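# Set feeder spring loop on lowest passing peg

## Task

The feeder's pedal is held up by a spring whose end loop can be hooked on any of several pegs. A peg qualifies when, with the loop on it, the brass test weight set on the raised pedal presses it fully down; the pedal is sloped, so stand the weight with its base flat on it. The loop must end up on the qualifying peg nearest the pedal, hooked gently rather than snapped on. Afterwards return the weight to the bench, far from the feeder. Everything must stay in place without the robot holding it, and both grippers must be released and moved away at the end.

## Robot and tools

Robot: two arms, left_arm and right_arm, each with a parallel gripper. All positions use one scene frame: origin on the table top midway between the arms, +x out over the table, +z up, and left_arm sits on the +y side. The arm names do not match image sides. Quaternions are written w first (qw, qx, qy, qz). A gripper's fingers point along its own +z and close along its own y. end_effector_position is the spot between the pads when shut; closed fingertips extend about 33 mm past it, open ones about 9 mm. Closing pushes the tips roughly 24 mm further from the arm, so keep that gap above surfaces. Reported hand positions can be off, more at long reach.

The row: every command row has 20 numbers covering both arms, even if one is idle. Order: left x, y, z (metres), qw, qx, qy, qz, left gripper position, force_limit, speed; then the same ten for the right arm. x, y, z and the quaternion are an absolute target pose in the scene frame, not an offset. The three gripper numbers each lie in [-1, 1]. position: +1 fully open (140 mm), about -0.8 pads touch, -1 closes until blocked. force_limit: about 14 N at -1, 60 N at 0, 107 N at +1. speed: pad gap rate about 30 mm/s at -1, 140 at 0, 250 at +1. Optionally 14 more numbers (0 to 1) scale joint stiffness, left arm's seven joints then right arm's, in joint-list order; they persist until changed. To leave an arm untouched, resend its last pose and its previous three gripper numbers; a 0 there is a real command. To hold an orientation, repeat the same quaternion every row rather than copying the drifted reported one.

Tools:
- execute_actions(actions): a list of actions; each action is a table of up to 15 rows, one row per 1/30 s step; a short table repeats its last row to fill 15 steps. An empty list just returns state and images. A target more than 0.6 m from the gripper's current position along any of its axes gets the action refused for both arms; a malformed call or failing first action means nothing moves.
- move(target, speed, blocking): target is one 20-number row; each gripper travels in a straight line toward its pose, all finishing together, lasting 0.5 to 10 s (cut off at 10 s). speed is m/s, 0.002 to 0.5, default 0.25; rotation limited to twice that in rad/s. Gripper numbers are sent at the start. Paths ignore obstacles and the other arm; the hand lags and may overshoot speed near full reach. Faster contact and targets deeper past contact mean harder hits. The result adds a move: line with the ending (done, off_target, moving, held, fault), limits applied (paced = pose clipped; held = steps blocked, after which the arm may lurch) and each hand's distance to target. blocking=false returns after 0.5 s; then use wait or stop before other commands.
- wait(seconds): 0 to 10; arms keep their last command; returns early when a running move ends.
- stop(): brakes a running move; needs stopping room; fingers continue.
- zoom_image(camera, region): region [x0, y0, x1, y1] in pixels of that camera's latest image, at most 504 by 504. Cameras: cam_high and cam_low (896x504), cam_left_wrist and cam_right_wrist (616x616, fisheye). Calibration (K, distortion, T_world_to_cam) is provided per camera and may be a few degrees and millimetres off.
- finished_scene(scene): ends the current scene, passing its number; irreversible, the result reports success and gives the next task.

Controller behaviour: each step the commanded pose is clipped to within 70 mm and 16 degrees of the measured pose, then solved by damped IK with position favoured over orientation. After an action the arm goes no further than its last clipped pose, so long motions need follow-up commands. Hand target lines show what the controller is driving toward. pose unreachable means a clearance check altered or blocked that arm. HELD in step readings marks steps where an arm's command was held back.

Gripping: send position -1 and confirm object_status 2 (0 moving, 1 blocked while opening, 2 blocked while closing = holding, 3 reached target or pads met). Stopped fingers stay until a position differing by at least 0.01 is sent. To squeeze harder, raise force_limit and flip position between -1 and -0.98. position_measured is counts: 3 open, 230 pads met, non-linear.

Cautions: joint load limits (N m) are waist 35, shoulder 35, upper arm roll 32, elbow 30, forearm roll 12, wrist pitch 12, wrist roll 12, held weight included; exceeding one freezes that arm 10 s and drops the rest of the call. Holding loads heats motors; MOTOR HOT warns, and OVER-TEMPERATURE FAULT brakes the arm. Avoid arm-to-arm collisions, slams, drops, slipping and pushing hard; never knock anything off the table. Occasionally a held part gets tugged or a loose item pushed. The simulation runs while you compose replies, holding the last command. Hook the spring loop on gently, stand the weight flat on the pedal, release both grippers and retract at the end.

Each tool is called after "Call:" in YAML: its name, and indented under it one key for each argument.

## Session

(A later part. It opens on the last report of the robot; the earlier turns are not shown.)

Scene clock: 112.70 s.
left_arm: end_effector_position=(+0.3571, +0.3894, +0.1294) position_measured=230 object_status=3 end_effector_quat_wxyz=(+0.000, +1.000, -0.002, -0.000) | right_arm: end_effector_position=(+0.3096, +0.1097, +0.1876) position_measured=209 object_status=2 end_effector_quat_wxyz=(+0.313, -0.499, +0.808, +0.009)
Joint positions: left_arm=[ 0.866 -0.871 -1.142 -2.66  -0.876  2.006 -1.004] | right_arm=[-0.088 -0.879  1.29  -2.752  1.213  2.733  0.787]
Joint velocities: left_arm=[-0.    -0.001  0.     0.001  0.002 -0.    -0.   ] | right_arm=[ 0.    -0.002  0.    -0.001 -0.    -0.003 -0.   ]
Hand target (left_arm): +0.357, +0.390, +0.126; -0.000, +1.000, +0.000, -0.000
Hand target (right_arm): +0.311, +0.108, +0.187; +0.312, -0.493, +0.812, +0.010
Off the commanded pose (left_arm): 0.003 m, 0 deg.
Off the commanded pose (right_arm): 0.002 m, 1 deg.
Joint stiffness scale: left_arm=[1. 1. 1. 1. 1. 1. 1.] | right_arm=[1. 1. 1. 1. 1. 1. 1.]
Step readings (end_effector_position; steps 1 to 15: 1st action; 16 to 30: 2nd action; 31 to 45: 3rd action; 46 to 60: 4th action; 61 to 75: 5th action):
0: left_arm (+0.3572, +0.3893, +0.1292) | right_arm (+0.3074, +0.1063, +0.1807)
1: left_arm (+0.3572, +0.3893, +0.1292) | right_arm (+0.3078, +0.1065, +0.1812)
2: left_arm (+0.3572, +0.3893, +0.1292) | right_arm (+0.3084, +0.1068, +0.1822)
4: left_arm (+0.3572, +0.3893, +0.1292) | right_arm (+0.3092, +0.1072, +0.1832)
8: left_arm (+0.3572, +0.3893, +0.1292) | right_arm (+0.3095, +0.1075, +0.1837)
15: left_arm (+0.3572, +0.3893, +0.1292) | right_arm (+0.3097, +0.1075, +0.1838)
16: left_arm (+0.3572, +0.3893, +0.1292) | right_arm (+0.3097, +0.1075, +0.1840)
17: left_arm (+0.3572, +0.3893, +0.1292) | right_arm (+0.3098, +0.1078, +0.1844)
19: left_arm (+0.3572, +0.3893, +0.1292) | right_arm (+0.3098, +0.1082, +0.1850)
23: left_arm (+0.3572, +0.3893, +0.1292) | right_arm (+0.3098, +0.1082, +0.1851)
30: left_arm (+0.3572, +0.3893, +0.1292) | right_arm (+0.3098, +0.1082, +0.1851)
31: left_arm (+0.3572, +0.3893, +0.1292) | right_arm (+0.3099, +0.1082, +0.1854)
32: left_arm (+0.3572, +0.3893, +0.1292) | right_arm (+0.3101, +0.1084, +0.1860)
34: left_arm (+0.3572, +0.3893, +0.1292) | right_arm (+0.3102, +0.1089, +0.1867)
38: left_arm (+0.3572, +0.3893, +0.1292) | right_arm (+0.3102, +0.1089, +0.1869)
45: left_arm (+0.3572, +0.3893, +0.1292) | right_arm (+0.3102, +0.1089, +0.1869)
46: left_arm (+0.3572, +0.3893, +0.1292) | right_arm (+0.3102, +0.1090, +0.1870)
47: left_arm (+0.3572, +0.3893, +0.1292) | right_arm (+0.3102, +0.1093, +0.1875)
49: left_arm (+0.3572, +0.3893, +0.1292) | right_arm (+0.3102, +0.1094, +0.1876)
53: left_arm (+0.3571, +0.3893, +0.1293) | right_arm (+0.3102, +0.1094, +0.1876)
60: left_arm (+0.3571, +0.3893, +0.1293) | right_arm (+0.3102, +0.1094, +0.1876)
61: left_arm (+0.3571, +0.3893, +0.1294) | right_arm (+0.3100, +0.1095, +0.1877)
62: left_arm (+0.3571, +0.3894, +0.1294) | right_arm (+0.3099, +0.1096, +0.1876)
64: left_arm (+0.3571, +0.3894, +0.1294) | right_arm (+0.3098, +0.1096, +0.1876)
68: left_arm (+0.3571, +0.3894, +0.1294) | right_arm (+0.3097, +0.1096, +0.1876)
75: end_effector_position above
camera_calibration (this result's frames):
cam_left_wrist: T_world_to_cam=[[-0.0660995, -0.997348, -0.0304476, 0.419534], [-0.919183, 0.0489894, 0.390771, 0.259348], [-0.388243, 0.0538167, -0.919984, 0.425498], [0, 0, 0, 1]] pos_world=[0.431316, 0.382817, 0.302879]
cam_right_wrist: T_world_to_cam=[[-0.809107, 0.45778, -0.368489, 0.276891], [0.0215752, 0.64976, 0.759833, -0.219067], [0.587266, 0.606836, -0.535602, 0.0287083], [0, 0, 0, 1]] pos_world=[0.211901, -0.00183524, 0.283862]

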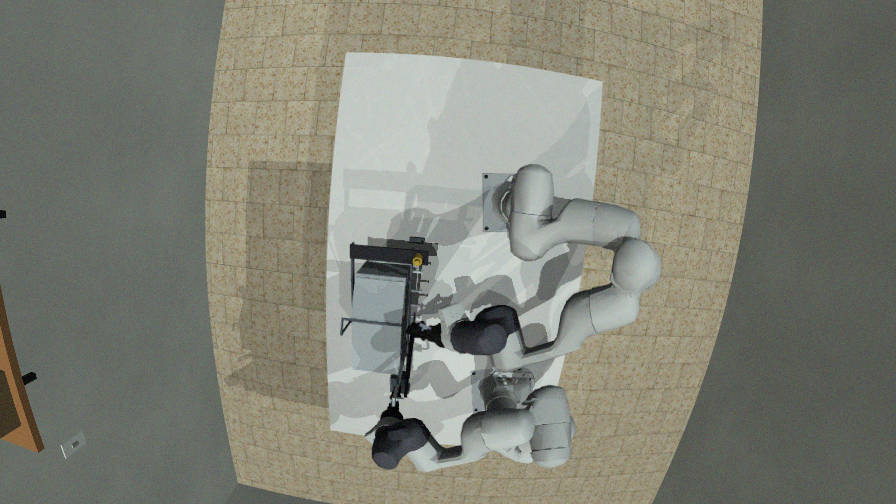

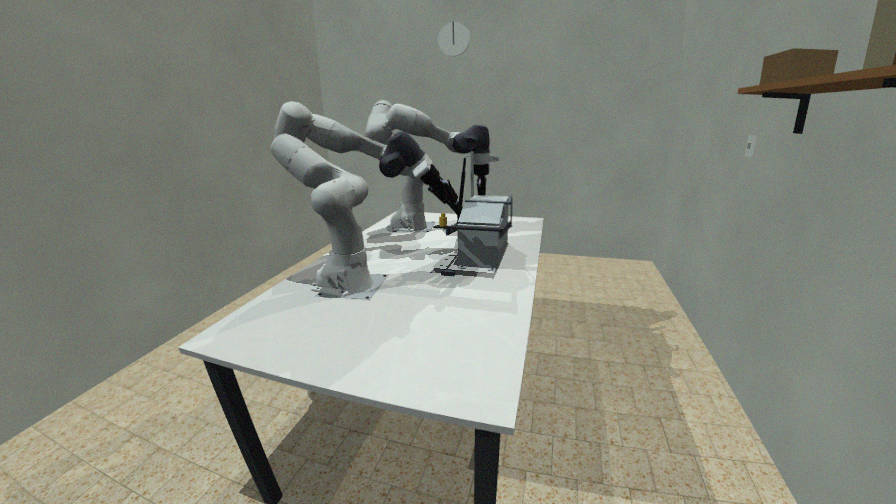

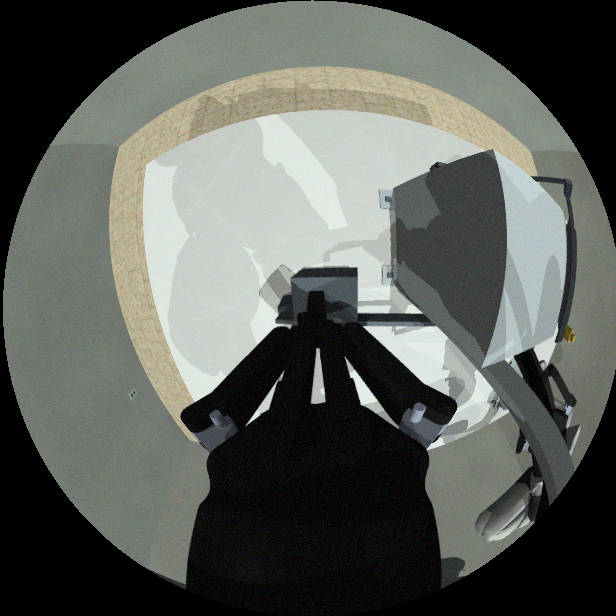

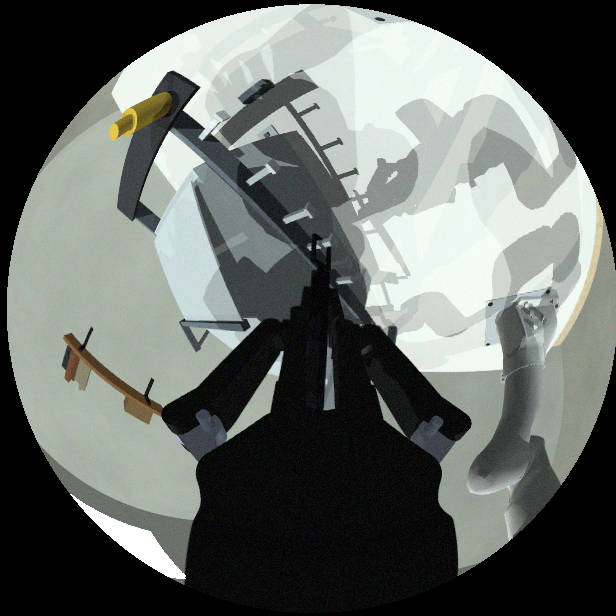

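Call:
execute_actions:
  actions:
    - [[0.357,0.39,0.128,0,1,0,0,-1,-1,0,0.3096,0.1097,0.1876,0.313,-0.497,0.809,0.009,-0.4,0.3,-1]]
    - [[0.357,0.39,0.131,0,1,0,0,-1,-1,0,0.3096,0.1097,0.1876,0.313,-0.497,0.809,0.009,-0.4,0.3,-1]]
    - [[0.357,0.39,0.134,0,1,0,0,-1,-1,0,0.3096,0.1097,0.1876,0.313,-0.497,0.809,0.009,-0.4,0.3,-1]]

Call:
wait:
  seconds: 1.5

Call:
zoom_image:
  camera: "cam_low"
  region: [420, 180, 480, 240]

Scene clock: 114.53 s.
left_arm: end_effector_position=(+0.3574, +0.3906, +0.1330) position_measured=230 object_status=3 end_effector_quat_wxyz=(+0.000, +1.000, -0.001, +0.001) | right_arm: end_effector_position=(+0.3094, +0.1097, +0.1875) position_measured=179 object_status=3 end_effector_quat_wxyz=(+0.313, -0.499, +0.808, +0.009)
Joint positions: left_arm=[ 0.864 -0.877 -1.132 -2.658 -0.872  1.999 -1.004] | right_arm=[-0.088 -0.88   1.291 -2.752  1.212  2.733  0.788]
Joint velocities: left_arm=[-0.002 -0.001 -0.    -0.001  0.001 -0.003 -0.001] | right_arm=[ 0.     0.001  0.001 -0.001 -0.001 -0.     0.001]
Hand target (left_arm): +0.357, +0.390, +0.134; +0.000, +1.000, +0.000, +0.000
Hand target (right_arm): +0.310, +0.110, +0.188; +0.313, -0.497, +0.809, +0.009
Off the commanded pose (left_arm): 0.001 m, 0 deg.
Off the commanded pose (right_arm): 0.000 m, 0 deg.
Joint stiffness scale: left_arm=[1. 1. 1. 1. 1. 1. 1.] | right_arm=[1. 1. 1. 1. 1. 1. 1.]
Step readings (end_effector_position; steps 1 to 15: 1st action; 16 to 30: 2nd action; 31 to 45: 3rd action):
0: left_arm (+0.3571, +0.3893, +0.1294) | right_arm (+0.3096, +0.1097, +0.1876)
1: left_arm (+0.3570, +0.3894, +0.1296) | right_arm (+0.3096, +0.1097, +0.1876)
2: left_arm (+0.3570, +0.3894, +0.1296) | right_arm (+0.3095, +0.1097, +0.1875)
4: left_arm (+0.3570, +0.3894, +0.1296) | right_arm (+0.3094, +0.1097, +0.1874)
8: left_arm (+0.3570, +0.3894, +0.1296) | right_arm (+0.3094, +0.1097, +0.1875)
15: left_arm (+0.3570, +0.3894, +0.1297) | right_arm (+0.3094, +0.1097, +0.1875)
16: left_arm (+0.3570, +0.3895, +0.1300) | right_arm (+0.3094, +0.1097, +0.1875)
17: left_arm (+0.3571, +0.3896, +0.1302) | right_arm (+0.3094, +0.1097, +0.1875)
19: left_arm (+0.3572, +0.3897, +0.1303) | right_arm (+0.3094, +0.1097, +0.1875)
23: left_arm (+0.3572, +0.3897, +0.1303) | right_arm (+0.3094, +0.1097, +0.1875)
30: left_arm (+0.3572, +0.3898, +0.1303) | right_arm (+0.3094, +0.1097, +0.1875)
31: left_arm (+0.3571, +0.3899, +0.1307) | right_arm (+0.3094, +0.1097, +0.1875)
32: left_arm (+0.3574, +0.3902, +0.1315) | right_arm (+0.3094, +0.1097, +0.1875)
34: left_arm (+0.3578, +0.3905, +0.1326) | right_arm (+0.3094, +0.1097, +0.1875)
38: left_arm (+0.3577, +0.3906, +0.1330) | right_arm (+0.3094, +0.1097, +0.1875)
45: end_effector_position above
camera_calibration (this result's frames):
cam_left_wrist: T_world_to_cam=[[-0.064224, -0.99745, -0.0311319, 0.420331], [-0.92035, 0.047142, 0.388244, 0.259696], [-0.385787, 0.0535869, -0.92103, 0.428239], [0, 0, 0, 1]] pos_world=[0.431215, 0.384068, 0.306681]
cam_right_wrist: T_world_to_cam=[[-0.808878, 0.457796, -0.368971, 0.276683], [0.0214882, 0.650124, 0.759524, -0.219007], [0.587584, 0.606434, -0.535708, 0.0286954], [0, 0, 0, 1]] pos_world=[0.211648, -0.00168455, 0.283802]

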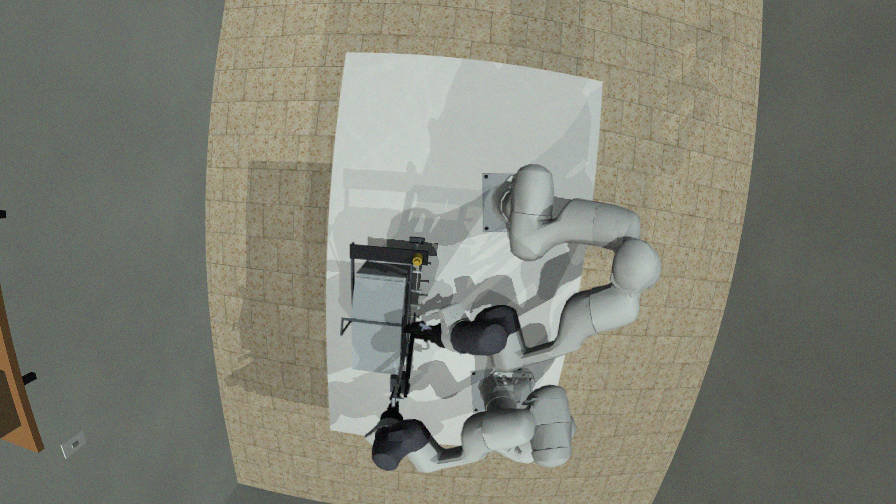

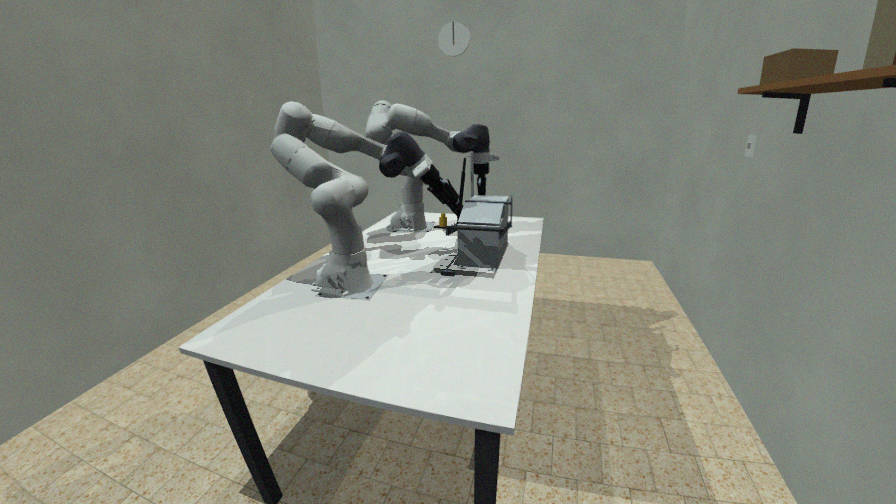

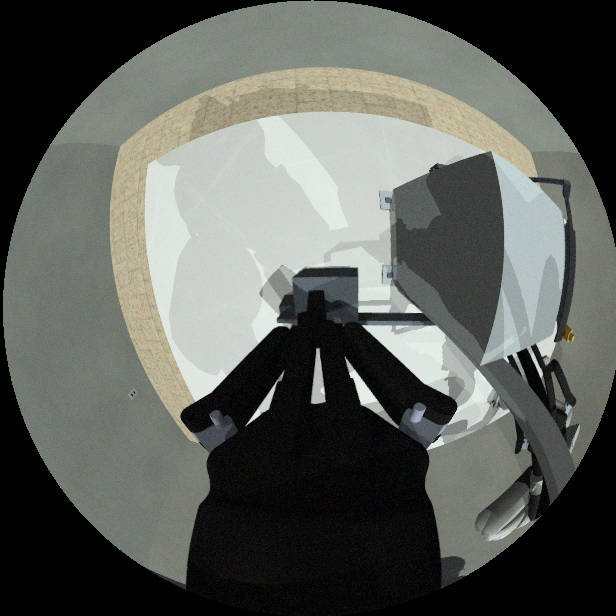

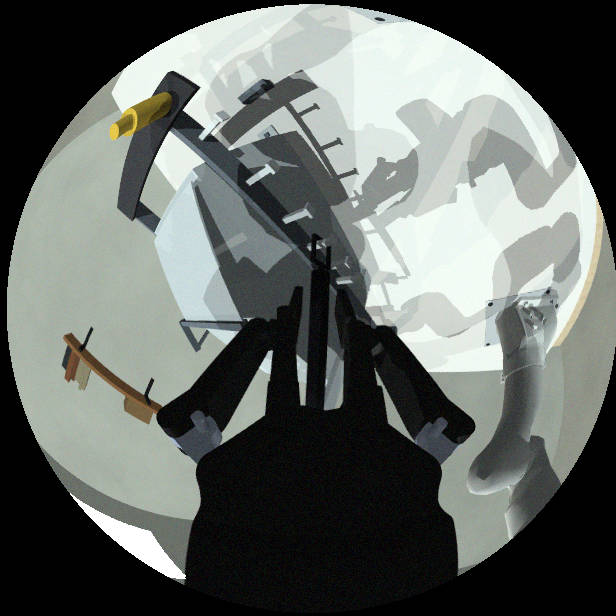

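Scene clock: 116.03 s.
left_arm: end_effector_position=(+0.3574, +0.3904, +0.1331) position_measured=230 object_status=3 end_effector_quat_wxyz=(+0.000, +1.000, -0.001, +0.001) | right_arm: end_effector_position=(+0.3094, +0.1097, +0.1875) position_measured=179 object_status=3 end_effector_quat_wxyz=(+0.313, -0.499, +0.808, +0.009)
Joint positions: left_arm=[ 0.864 -0.877 -1.132 -2.658 -0.872  1.998 -1.004] | right_arm=[-0.088 -0.88   1.291 -2.752  1.212  2.733  0.788]
Joint velocities: left_arm=[ 0.001 -0.001  0.001  0.     0.001  0.001 -0.001] | right_arm=[ 0.    -0.     0.002 -0.    -0.001  0.     0.002]
Hand target (left_arm): +0.357, +0.390, +0.134; +0.000, +1.000, +0.000, +0.000
Hand target (right_arm): +0.310, +0.110, +0.188; +0.313, -0.497, +0.809, +0.009
Off the commanded pose (left_arm): 0.001 m, 0 deg.
Off the commanded pose (right_arm): 0.000 m, 0 deg.
Joint stiffness scale: left_arm=[1. 1. 1. 1. 1. 1. 1.] | right_arm=[1. 1. 1. 1. 1. 1. 1.]
wait: 1.50 s; at rest by 0.17 s
camera_calibration (this result's frames):
cam_left_wrist: T_world_to_cam=[[-0.0644195, -0.99744, -0.0310353, 0.420275], [-0.920269, 0.0473501, 0.38841, 0.259517], [-0.385946, 0.053582, -0.920964, 0.428346], [0, 0, 0, 1]] pos_world=[0.431218, 0.38396, 0.306736]
cam_right_wrist: T_world_to_cam=[[-0.808862, 0.45784, -0.36895, 0.276671], [0.0215247, 0.650103, 0.759541, -0.219021], [0.587604, 0.606423, -0.535698, 0.0286889], [0, 0, 0, 1]] pos_world=[0.211645, -0.00168279, 0.283802]

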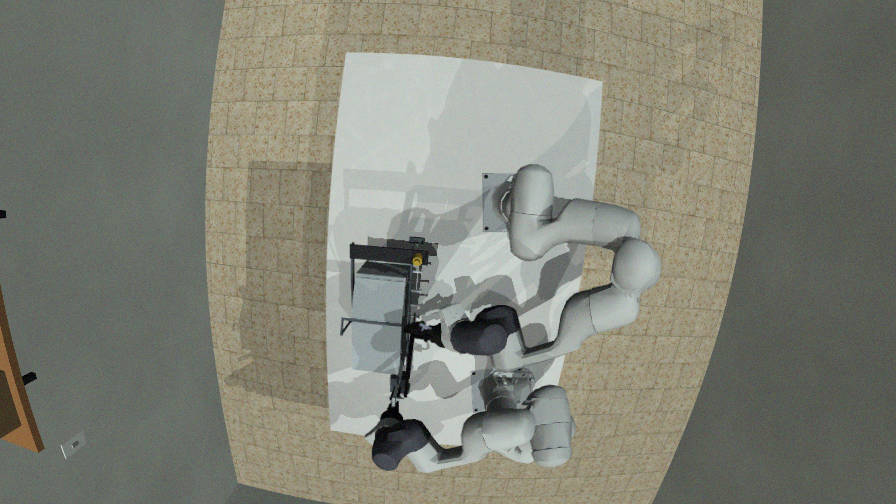

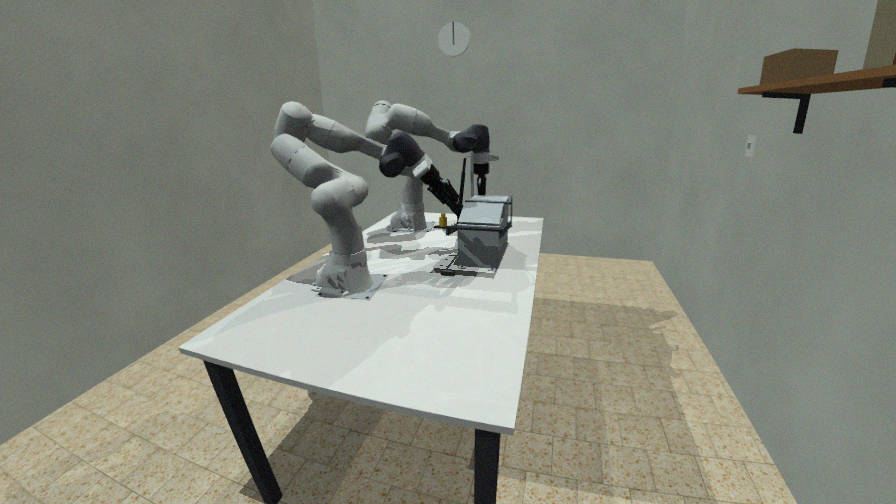

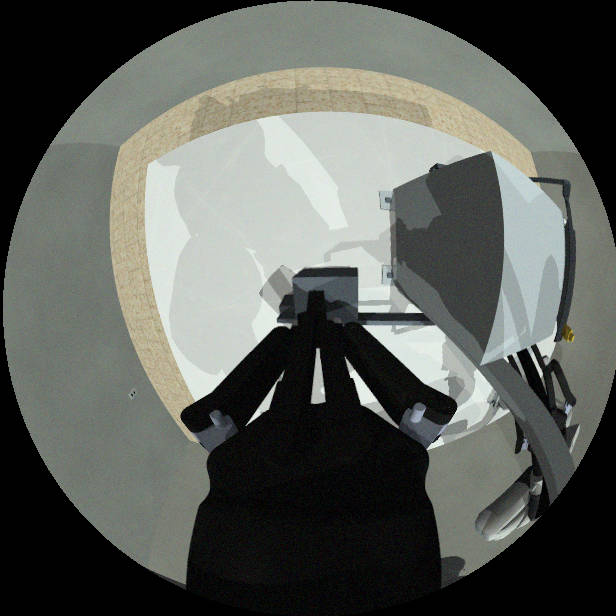

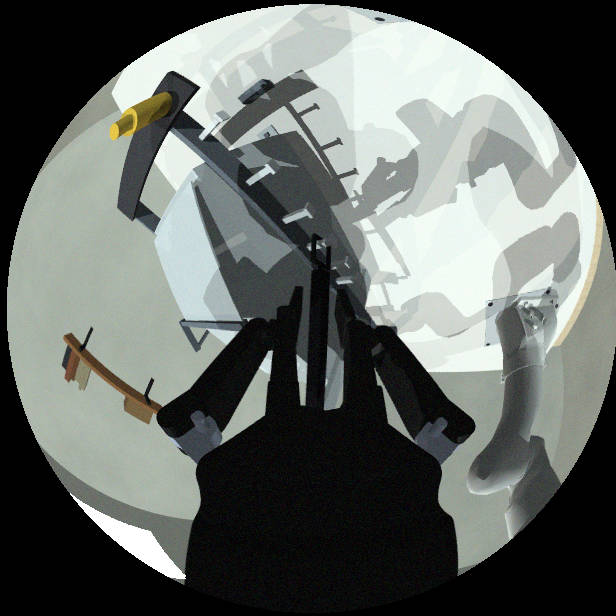

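Region (420, 180, 480, 240) of cam_low's 896x504 image, scaled by 8.400, with more detail than that image has.

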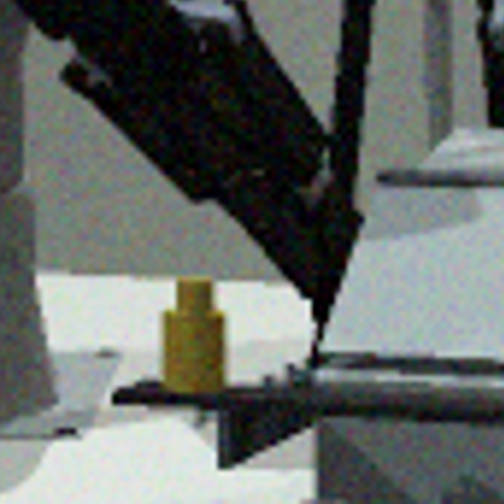

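Call:
execute_actions:
  actions:
    - [[0.357,0.39,0.129,0,1,0,0,-1,-1,0,0.3096,0.1097,0.1876,0.312,-0.488,0.815,0.010,-0.4,0.3,-1]]
    - [[0.357,0.39,0.126,0,1,0,0,-1,-1,0,0.3092,0.110,0.1876,0.312,-0.488,0.815,0.010,-1,0.3,-0.8]]
    - [[0.357,0.39,0.123,0,1,0,0,-1,-1,0,0.3092,0.107,0.1845,0.312,-0.488,0.815,0.010,-1,0.3,-0.8]]
    - [[0.357,0.39,0.123,0,1,0,0,-1,-1,0,0.3092,0.104,0.1805,0.312,-0.488,0.815,0.010,-1,0.3,-0.8]]
    - [[0.357,0.39,0.123,0,1,0,0,-1,-1,0,0.3092,0.102,0.177,0.312,-0.486,0.816,0.010,-1,0.3,-0.8]]
    - [[0.357,0.39,0.123,0,1,0,0,-1,-1,0,0.303,0.102,0.176,0.311,-0.482,0.819,0.011,-1,0.3,-0.8]]
    - [[0.357,0.39,0.123,0,1,0,0,-1,-1,0,0.298,0.102,0.1755,0.311,-0.479,0.821,0.011,-1,0.3,-0.8]]
    - [[0.357,0.39,0.123,0,1,0,0,-1,-1,0,0.293,0.102,0.1755,0.310,-0.476,0.823,0.012,-1,0.3,-0.8]]
    - [[0.357,0.39,0.123,0,1,0,0,-1,-1,0,0.288,0.102,0.1755,0.310,-0.472,0.825,0.013,-1,0.3,-0.8]]
    - [[0.357,0.39,0.123,0,1,0,0,-1,-1,0,0.282,0.102,0.1755,0.310,-0.468,0.8277,0.0135,-1,0.3,-0.8]]

Call:
zoom_image:
  camera: "cam_right_wrist"
  region: [260, 210, 380, 330]

Scene clock: 121.90 s.
left_arm: end_effector_position=(+0.3569, +0.3895, +0.1292) position_measured=230 object_status=3 end_effector_quat_wxyz=(+0.001, +1.000, -0.002, -0.001) | right_arm: end_effector_position=(+0.2858, +0.1044, +0.1811) position_measured=209 object_status=2 end_effector_quat_wxyz=(+0.317, -0.471, +0.823, +0.013)
Joint positions: left_arm=[ 0.869 -0.875 -1.145 -2.66  -0.88   2.003 -1.001] | right_arm=[-0.017 -0.971  1.318 -2.794  1.237  2.691  0.923]
Joint velocities: left_arm=[ 0.001 -0.     0.    -0.001  0.     0.     0.001] | right_arm=[ 0.004 -0.003  0.     0.    -0.005 -0.009  0.025]
Hand target (left_arm): +0.357, +0.390, +0.123; -0.000, +1.000, +0.000, -0.000
Hand target (right_arm): +0.282, +0.102, +0.176; +0.310, -0.468, +0.827, +0.013
Off the commanded pose (left_arm): 0.006 m, 0 deg.
Off the commanded pose (right_arm): 0.007 m, 1 deg.
Joint stiffness scale: left_arm=[1. 1. 1. 1. 1. 1. 1.] | right_arm=[1. 1. 1. 1. 1. 1. 1.]
Step readings (end_effector_position; steps 1 to 15: 1st action; 16 to 30: 2nd action; 31 to 45: 3rd action; 46 to 60: 4th action; 61 to 75: 5th action; 76 to 90: 6th action; 91 to 105: 7th action; 106 to 120: 8th action; 121 to 135: 9th action; 136 to 150: 10th action):
0: left_arm (+0.3574, +0.3904, +0.1331) | right_arm (+0.3094, +0.1097, +0.1875)
1: left_arm (+0.3574, +0.3903, +0.1327) | right_arm (+0.3096, +0.1096, +0.1876)
2: left_arm (+0.3570, +0.3900, +0.1318) | right_arm (+0.3099, +0.1095, +0.1880)
4: left_arm (+0.3564, +0.3896, +0.1306) | right_arm (+0.3102, +0.1096, +0.1885)
8: left_arm (+0.3564, +0.3895, +0.1301) | right_arm (+0.3102, +0.1096, +0.1885)
15: left_arm (+0.3564, +0.3895, +0.1300) | right_arm (+0.3100, +0.1095, +0.1883)
16: left_arm (+0.3566, +0.3895, +0.1297) | right_arm (+0.3099, +0.1095, +0.1882)
17: left_arm (+0.3566, +0.3895, +0.1296) | right_arm (+0.3098, +0.1095, +0.1882)
19: left_arm (+0.3567, +0.3895, +0.1296) | right_arm (+0.3097, +0.1096, +0.1882)
23: left_arm (+0.3567, +0.3895, +0.1296) | right_arm (+0.3096, +0.1097, +0.1881)
30: left_arm (+0.3567, +0.3895, +0.1295) | right_arm (+0.3087, +0.1106, +0.1877)
31: left_arm (+0.3567, +0.3895, +0.1293) | right_arm (+0.3086, +0.1106, +0.1877)
32: left_arm (+0.3568, +0.3895, +0.1293) | right_arm (+0.3083, +0.1108, +0.1876)
34: left_arm (+0.3568, +0.3895, +0.1292) | right_arm (+0.3081, +0.1110, +0.1875)
38: left_arm (+0.3569, +0.3895, +0.1292) | right_arm (+0.3081, +0.1110, +0.1875)
45: left_arm (+0.3569, +0.3895, +0.1292) | right_arm (+0.3080, +0.1111, +0.1874)
46: left_arm (+0.3569, +0.3895, +0.1292) | right_arm (+0.3079, +0.1108, +0.1870)
47: left_arm (+0.3569, +0.3895, +0.1292) | right_arm (+0.3077, +0.1102, +0.1860)
49: left_arm (+0.3569, +0.3895, +0.1292) | right_arm (+0.3075, +0.1093, +0.1847)
53: left_arm (+0.3569, +0.3895, +0.1292) | right_arm (+0.3078, +0.1091, +0.1846)
60: left_arm (+0.3569, +0.3895, +0.1292) | right_arm (+0.3080, +0.1093, +0.1849)
61: left_arm (+0.3569, +0.3895, +0.1292) | right_arm (+0.3079, +0.1092, +0.1844)
62: left_arm (+0.3569, +0.3895, +0.1292) | right_arm (+0.3076, +0.1086, +0.1832)
64: left_arm (+0.3569, +0.3895, +0.1292) | right_arm (+0.3074, +0.1077, +0.1817)
68: left_arm (+0.3569, +0.3895, +0.1292) | right_arm (+0.3074, +0.1075, +0.1814)
75: left_arm (+0.3569, +0.3895, +0.1292) | right_arm (+0.3075, +0.1077, +0.1815)
76: left_arm (+0.3569, +0.3895, +0.1292) | right_arm (+0.3071, +0.1072, +0.1814)
77: left_arm (+0.3569, +0.3895, +0.1292) | right_arm (+0.3062, +0.1069, +0.1813)
79: left_arm (+0.3569, +0.3895, +0.1292) | right_arm (+0.3051, +0.1069, +0.1814)
83: left_arm (+0.3569, +0.3895, +0.1292) | right_arm (+0.3049, +0.1064, +0.1815)
90: left_arm (+0.3569, +0.3895, +0.1292) | right_arm (+0.3045, +0.1063, +0.1814)
91: left_arm (+0.3569, +0.3895, +0.1292) | right_arm (+0.3040, +0.1059, +0.1813)
92: left_arm (+0.3569, +0.3895, +0.1292) | right_arm (+0.3030, +0.1058, +0.1812)
94: left_arm (+0.3569, +0.3895, +0.1292) | right_arm (+0.3016, +0.1060, +0.1814)
98: left_arm (+0.3569, +0.3895, +0.1292) | right_arm (+0.3010, +0.1057, +0.1815)
105: left_arm (+0.3569, +0.3895, +0.1292) | right_arm (+0.3004, +0.1057, +0.1811)
106: left_arm (+0.3569, +0.3895, +0.1292) | right_arm (+0.2998, +0.1053, +0.1810)
107: left_arm (+0.3569, +0.3895, +0.1292) | right_arm (+0.2987, +0.1052, +0.1810)
109: left_arm (+0.3569, +0.3895, +0.1292) | right_arm (+0.2972, +0.1056, +0.1813)
113: left_arm (+0.3569, +0.3895, +0.1292) | right_arm (+0.2963, +0.1053, +0.1812)
120: left_arm (+0.3569, +0.3895, +0.1292) | right_arm (+0.2957, +0.1052, +0.1808)
121: left_arm (+0.3569, +0.3895, +0.1292) | right_arm (+0.2951, +0.1049, +0.1807)
122: left_arm (+0.3569, +0.3895, +0.1292) | right_arm (+0.2941, +0.1048, +0.1808)
124: left_arm (+0.3569, +0.3895, +0.1292) | right_arm (+0.2926, +0.1051, +0.1813)
128: left_arm (+0.3569, +0.3895, +0.1292) | right_arm (+0.2918, +0.1050, +0.1813)
135: left_arm (+0.3569, +0.3895, +0.1292) | right_arm (+0.2911, +0.1049, +0.1810)
136: left_arm (+0.3569, +0.3895, +0.1292) | right_arm (+0.2905, +0.1045, +0.1809)
137: left_arm (+0.3569, +0.3895, +0.1292) | right_arm (+0.2893, +0.1044, +0.1810)
139: left_arm (+0.3569, +0.3895, +0.1292) | right_arm (+0.2876, +0.1048, +0.1816)
143: left_arm (+0.3569, +0.3895, +0.1292) | right_arm (+0.2867, +0.1045, +0.1817)
150: end_effector_position above
camera_calibration (this result's frames):
cam_left_wrist: T_world_to_cam=[[-0.0663247, -0.997346, -0.0300491, 0.419658], [-0.918972, 0.0493256, 0.391225, 0.259017], [-0.388704, 0.0535622, -0.919805, 0.425428], [0, 0, 0, 1]] pos_world=[0.431229, 0.382981, 0.302587]
cam_right_wrist: T_world_to_cam=[[-0.783271, 0.515384, -0.347657, 0.240503], [0.066165, 0.625154, 0.777692, -0.22366], [0.618149, 0.586141, -0.523766, 0.0336267], [0, 0, 0, 1]] pos_world=[0.182391, -0.00383976, 0.275163]

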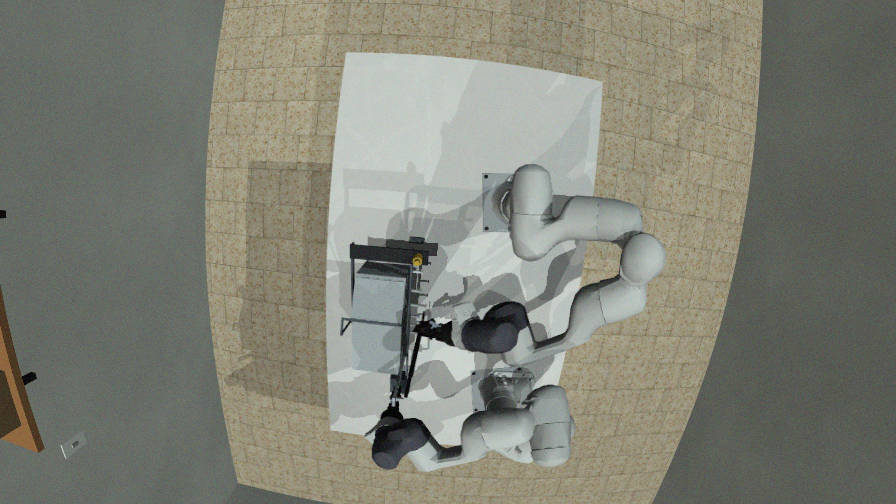

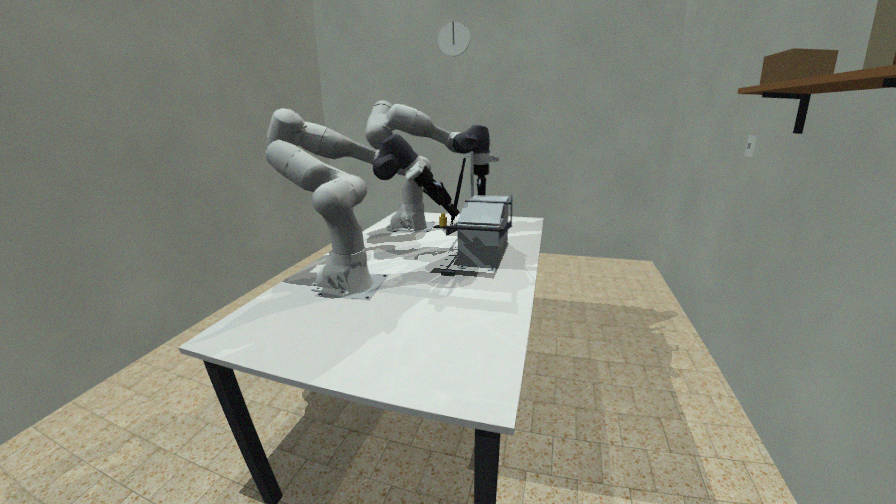

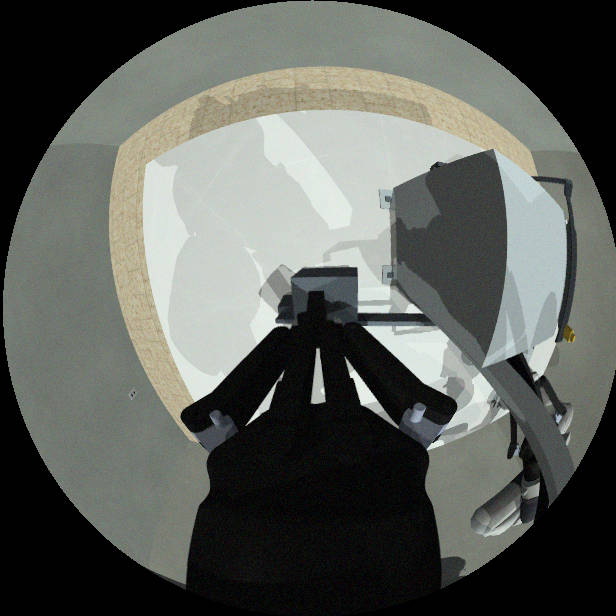

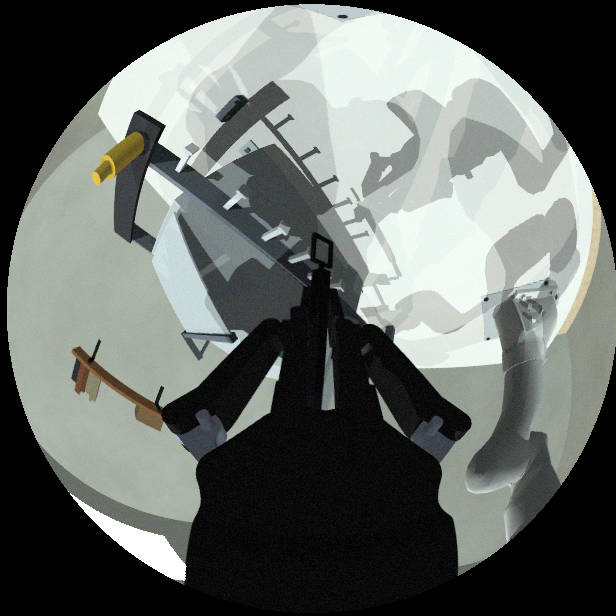

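Region (260, 210, 380, 330) of cam_right_wrist's 616x616 image, scaled by 4.200, with more detail than that image has.

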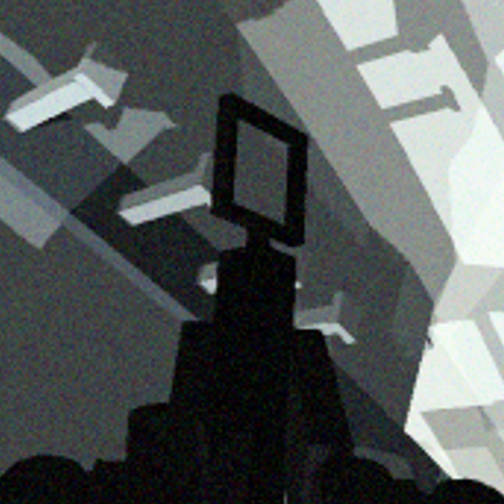

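Call:
execute_actions:
  actions:
    - [[0.357,0.39,0.123,0,1,0,0,-1,-1,0,0.282,0.111,0.175,0.319,-0.461,0.827,0.030,-1,0.3,-0.8]]
    - [[0.357,0.39,0.123,0,1,0,0,-1,-1,0,0.282,0.120,0.174,0.329,-0.455,0.826,0.047,-1,0.3,-0.8]]
    - [[0.357,0.39,0.123,0,1,0,0,-1,-1,0,0.282,0.129,0.173,0.338,-0.448,0.825,0.064,-1,0.3,-0.8]]
    - [[0.357,0.39,0.123,0,1,0,0,-1,-1,0,0.287,0.129,0.173,0.338,-0.448,0.825,0.064,-1,0.3,-0.8]]

Call:
zoom_image:
  camera: "cam_right_wrist"
  region: [260, 210, 380, 330]

Scene clock: 124.20 s.
left_arm: end_effector_position=(+0.3569, +0.3895, +0.1292) position_measured=230 object_status=3 end_effector_quat_wxyz=(+0.001, +1.000, -0.002, -0.001) | right_arm: end_effector_position=(+0.2849, +0.1327, +0.1760) position_measured=209 object_status=2 end_effector_quat_wxyz=(+0.340, -0.450, +0.823, +0.066)
Joint positions: left_arm=[ 0.869 -0.875 -1.145 -2.659 -0.88   2.003 -1.001] | right_arm=[-0.061 -0.851  1.397 -2.75   1.484  2.845  0.773]
Joint velocities: left_arm=[-0.    -0.    -0.001 -0.     0.001 -0.001  0.001] | right_arm=[-0.004 -0.001 -0.001 -0.     0.008  0.007 -0.028]
Hand target (left_arm): +0.357, +0.390, +0.123; -0.000, +1.000, +0.000, -0.000
Hand target (right_arm): +0.287, +0.129, +0.173; +0.338, -0.448, +0.825, +0.064
Off the commanded pose (left_arm): 0.006 m, 0 deg.
Off the commanded pose (right_arm): 0.005 m, 0 deg.
Joint stiffness scale: left_arm=[1. 1. 1. 1. 1. 1. 1.] | right_arm=[1. 1. 1. 1. 1. 1. 1.]
Step readings (end_effector_position; steps 1 to 15: 1st action; 16 to 30: 2nd action; 31 to 45: 3rd action; 46 to 60: 4th action):
0: left_arm (+0.3569, +0.3895, +0.1292) | right_arm (+0.2854, +0.1044, +0.1809)
1: left_arm (+0.3569, +0.3895, +0.1292) | right_arm (+0.2846, +0.1061, +0.1803)
2: left_arm (+0.3569, +0.3895, +0.1292) | right_arm (+0.2830, +0.1078, +0.1786)
4: left_arm (+0.3569, +0.3895, +0.1292) | right_arm (+0.2815, +0.1100, +0.1770)
8: left_arm (+0.3569, +0.3895, +0.1292) | right_arm (+0.2812, +0.1120, +0.1770)
15: left_arm (+0.3569, +0.3895, +0.1292) | right_arm (+0.2821, +0.1129, +0.1782)
16: left_arm (+0.3569, +0.3895, +0.1292) | right_arm (+0.2815, +0.1149, +0.1776)
17: left_arm (+0.3569, +0.3895, +0.1292) | right_arm (+0.2803, +0.1169, +0.1761)
19: left_arm (+0.3569, +0.3895, +0.1292) | right_arm (+0.2793, +0.1194, +0.1746)
23: left_arm (+0.3569, +0.3895, +0.1292) | right_arm (+0.2797, +0.1217, +0.1751)
30: left_arm (+0.3569, +0.3895, +0.1292) | right_arm (+0.2809, +0.1225, +0.1766)
31: left_arm (+0.3569, +0.3895, +0.1292) | right_arm (+0.2805, +0.1245, +0.1760)
32: left_arm (+0.3569, +0.3895, +0.1292) | right_arm (+0.2793, +0.1267, +0.1746)
34: left_arm (+0.3569, +0.3895, +0.1292) | right_arm (+0.2785, +0.1294, +0.1734)
38: left_arm (+0.3569, +0.3895, +0.1292) | right_arm (+0.2789, +0.1315, +0.1740)
45: left_arm (+0.3569, +0.3895, +0.1292) | right_arm (+0.2802, +0.1320, +0.1754)
46: left_arm (+0.3569, +0.3895, +0.1292) | right_arm (+0.2808, +0.1324, +0.1754)
47: left_arm (+0.3569, +0.3895, +0.1292) | right_arm (+0.2819, +0.1325, +0.1755)
49: left_arm (+0.3569, +0.3895, +0.1292) | right_arm (+0.2835, +0.1325, +0.1755)
53: left_arm (+0.3569, +0.3895, +0.1292) | right_arm (+0.2842, +0.1329, +0.1757)
60: end_effector_position above
camera_calibration (this result's frames):
cam_left_wrist: T_world_to_cam=[[-0.0663087, -0.997348, -0.030012, 0.419648], [-0.918972, 0.0493252, 0.391227, 0.259019], [-0.388709, 0.0535219, -0.919805, 0.425447], [0, 0, 0, 1]] pos_world=[0.431233, 0.382988, 0.302587]
cam_right_wrist: T_world_to_cam=[[-0.786, 0.55469, -0.272988, 0.205856], [0.0772264, 0.526202, 0.846845, -0.23954], [0.613384, 0.644539, -0.456432, -0.00336144], [0, 0, 0, 1]] pos_world=[0.182364, 0.0140265, 0.257515]

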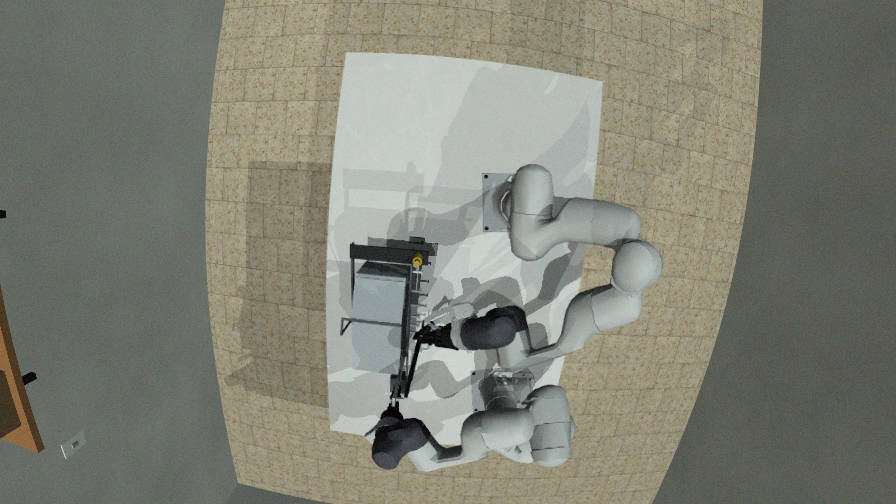

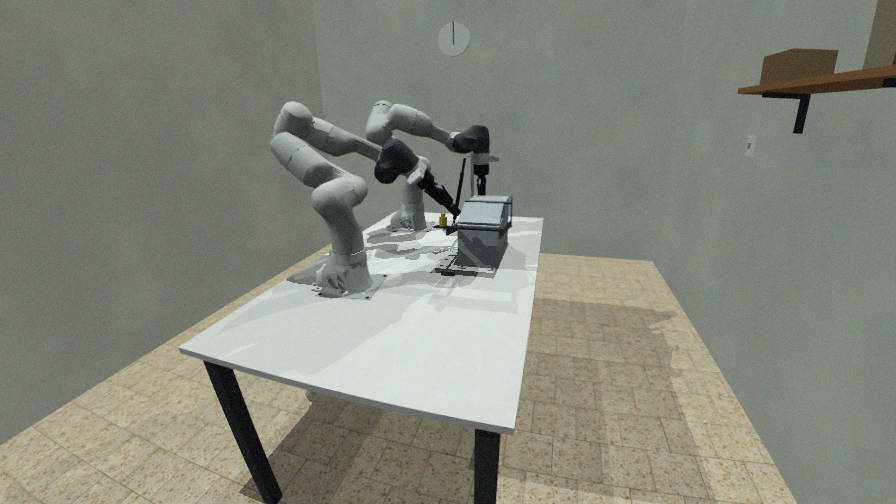

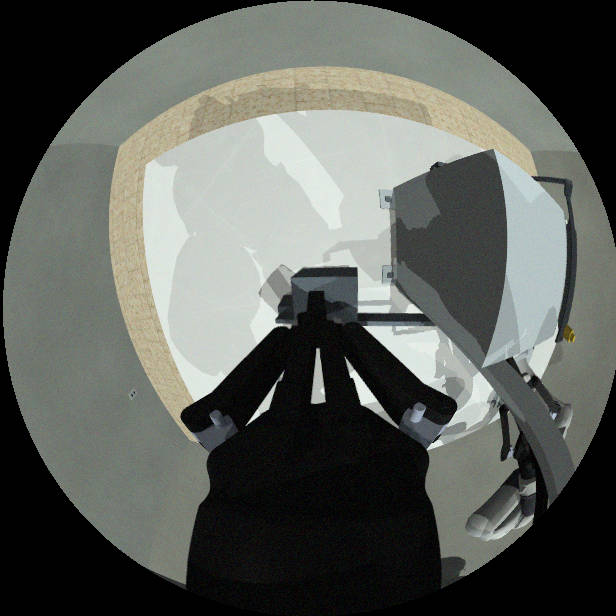

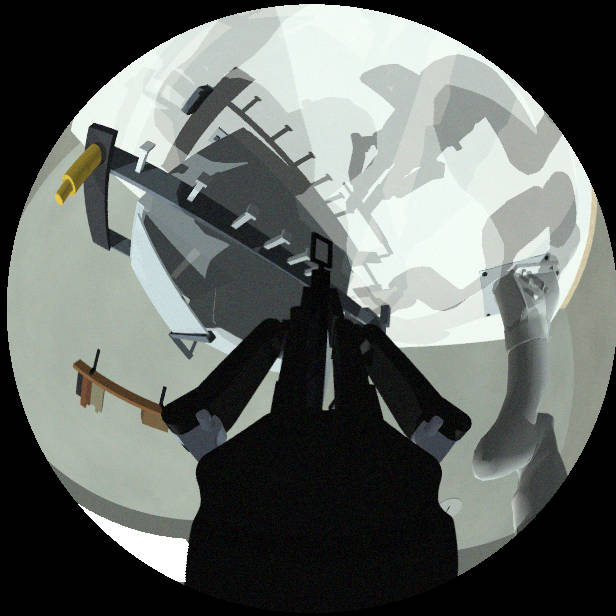

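Region (260, 210, 380, 330) of cam_right_wrist's 616x616 image, scaled by 4.200, with more detail than that image has.

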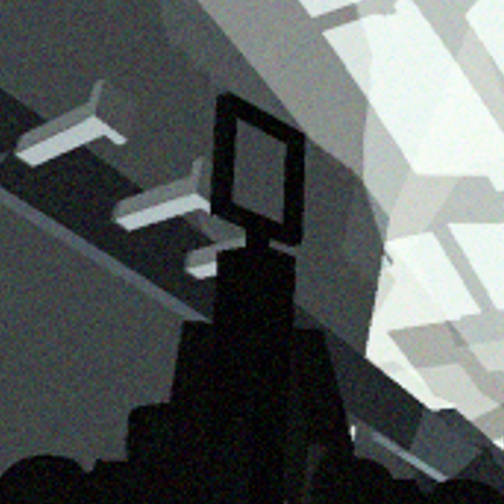

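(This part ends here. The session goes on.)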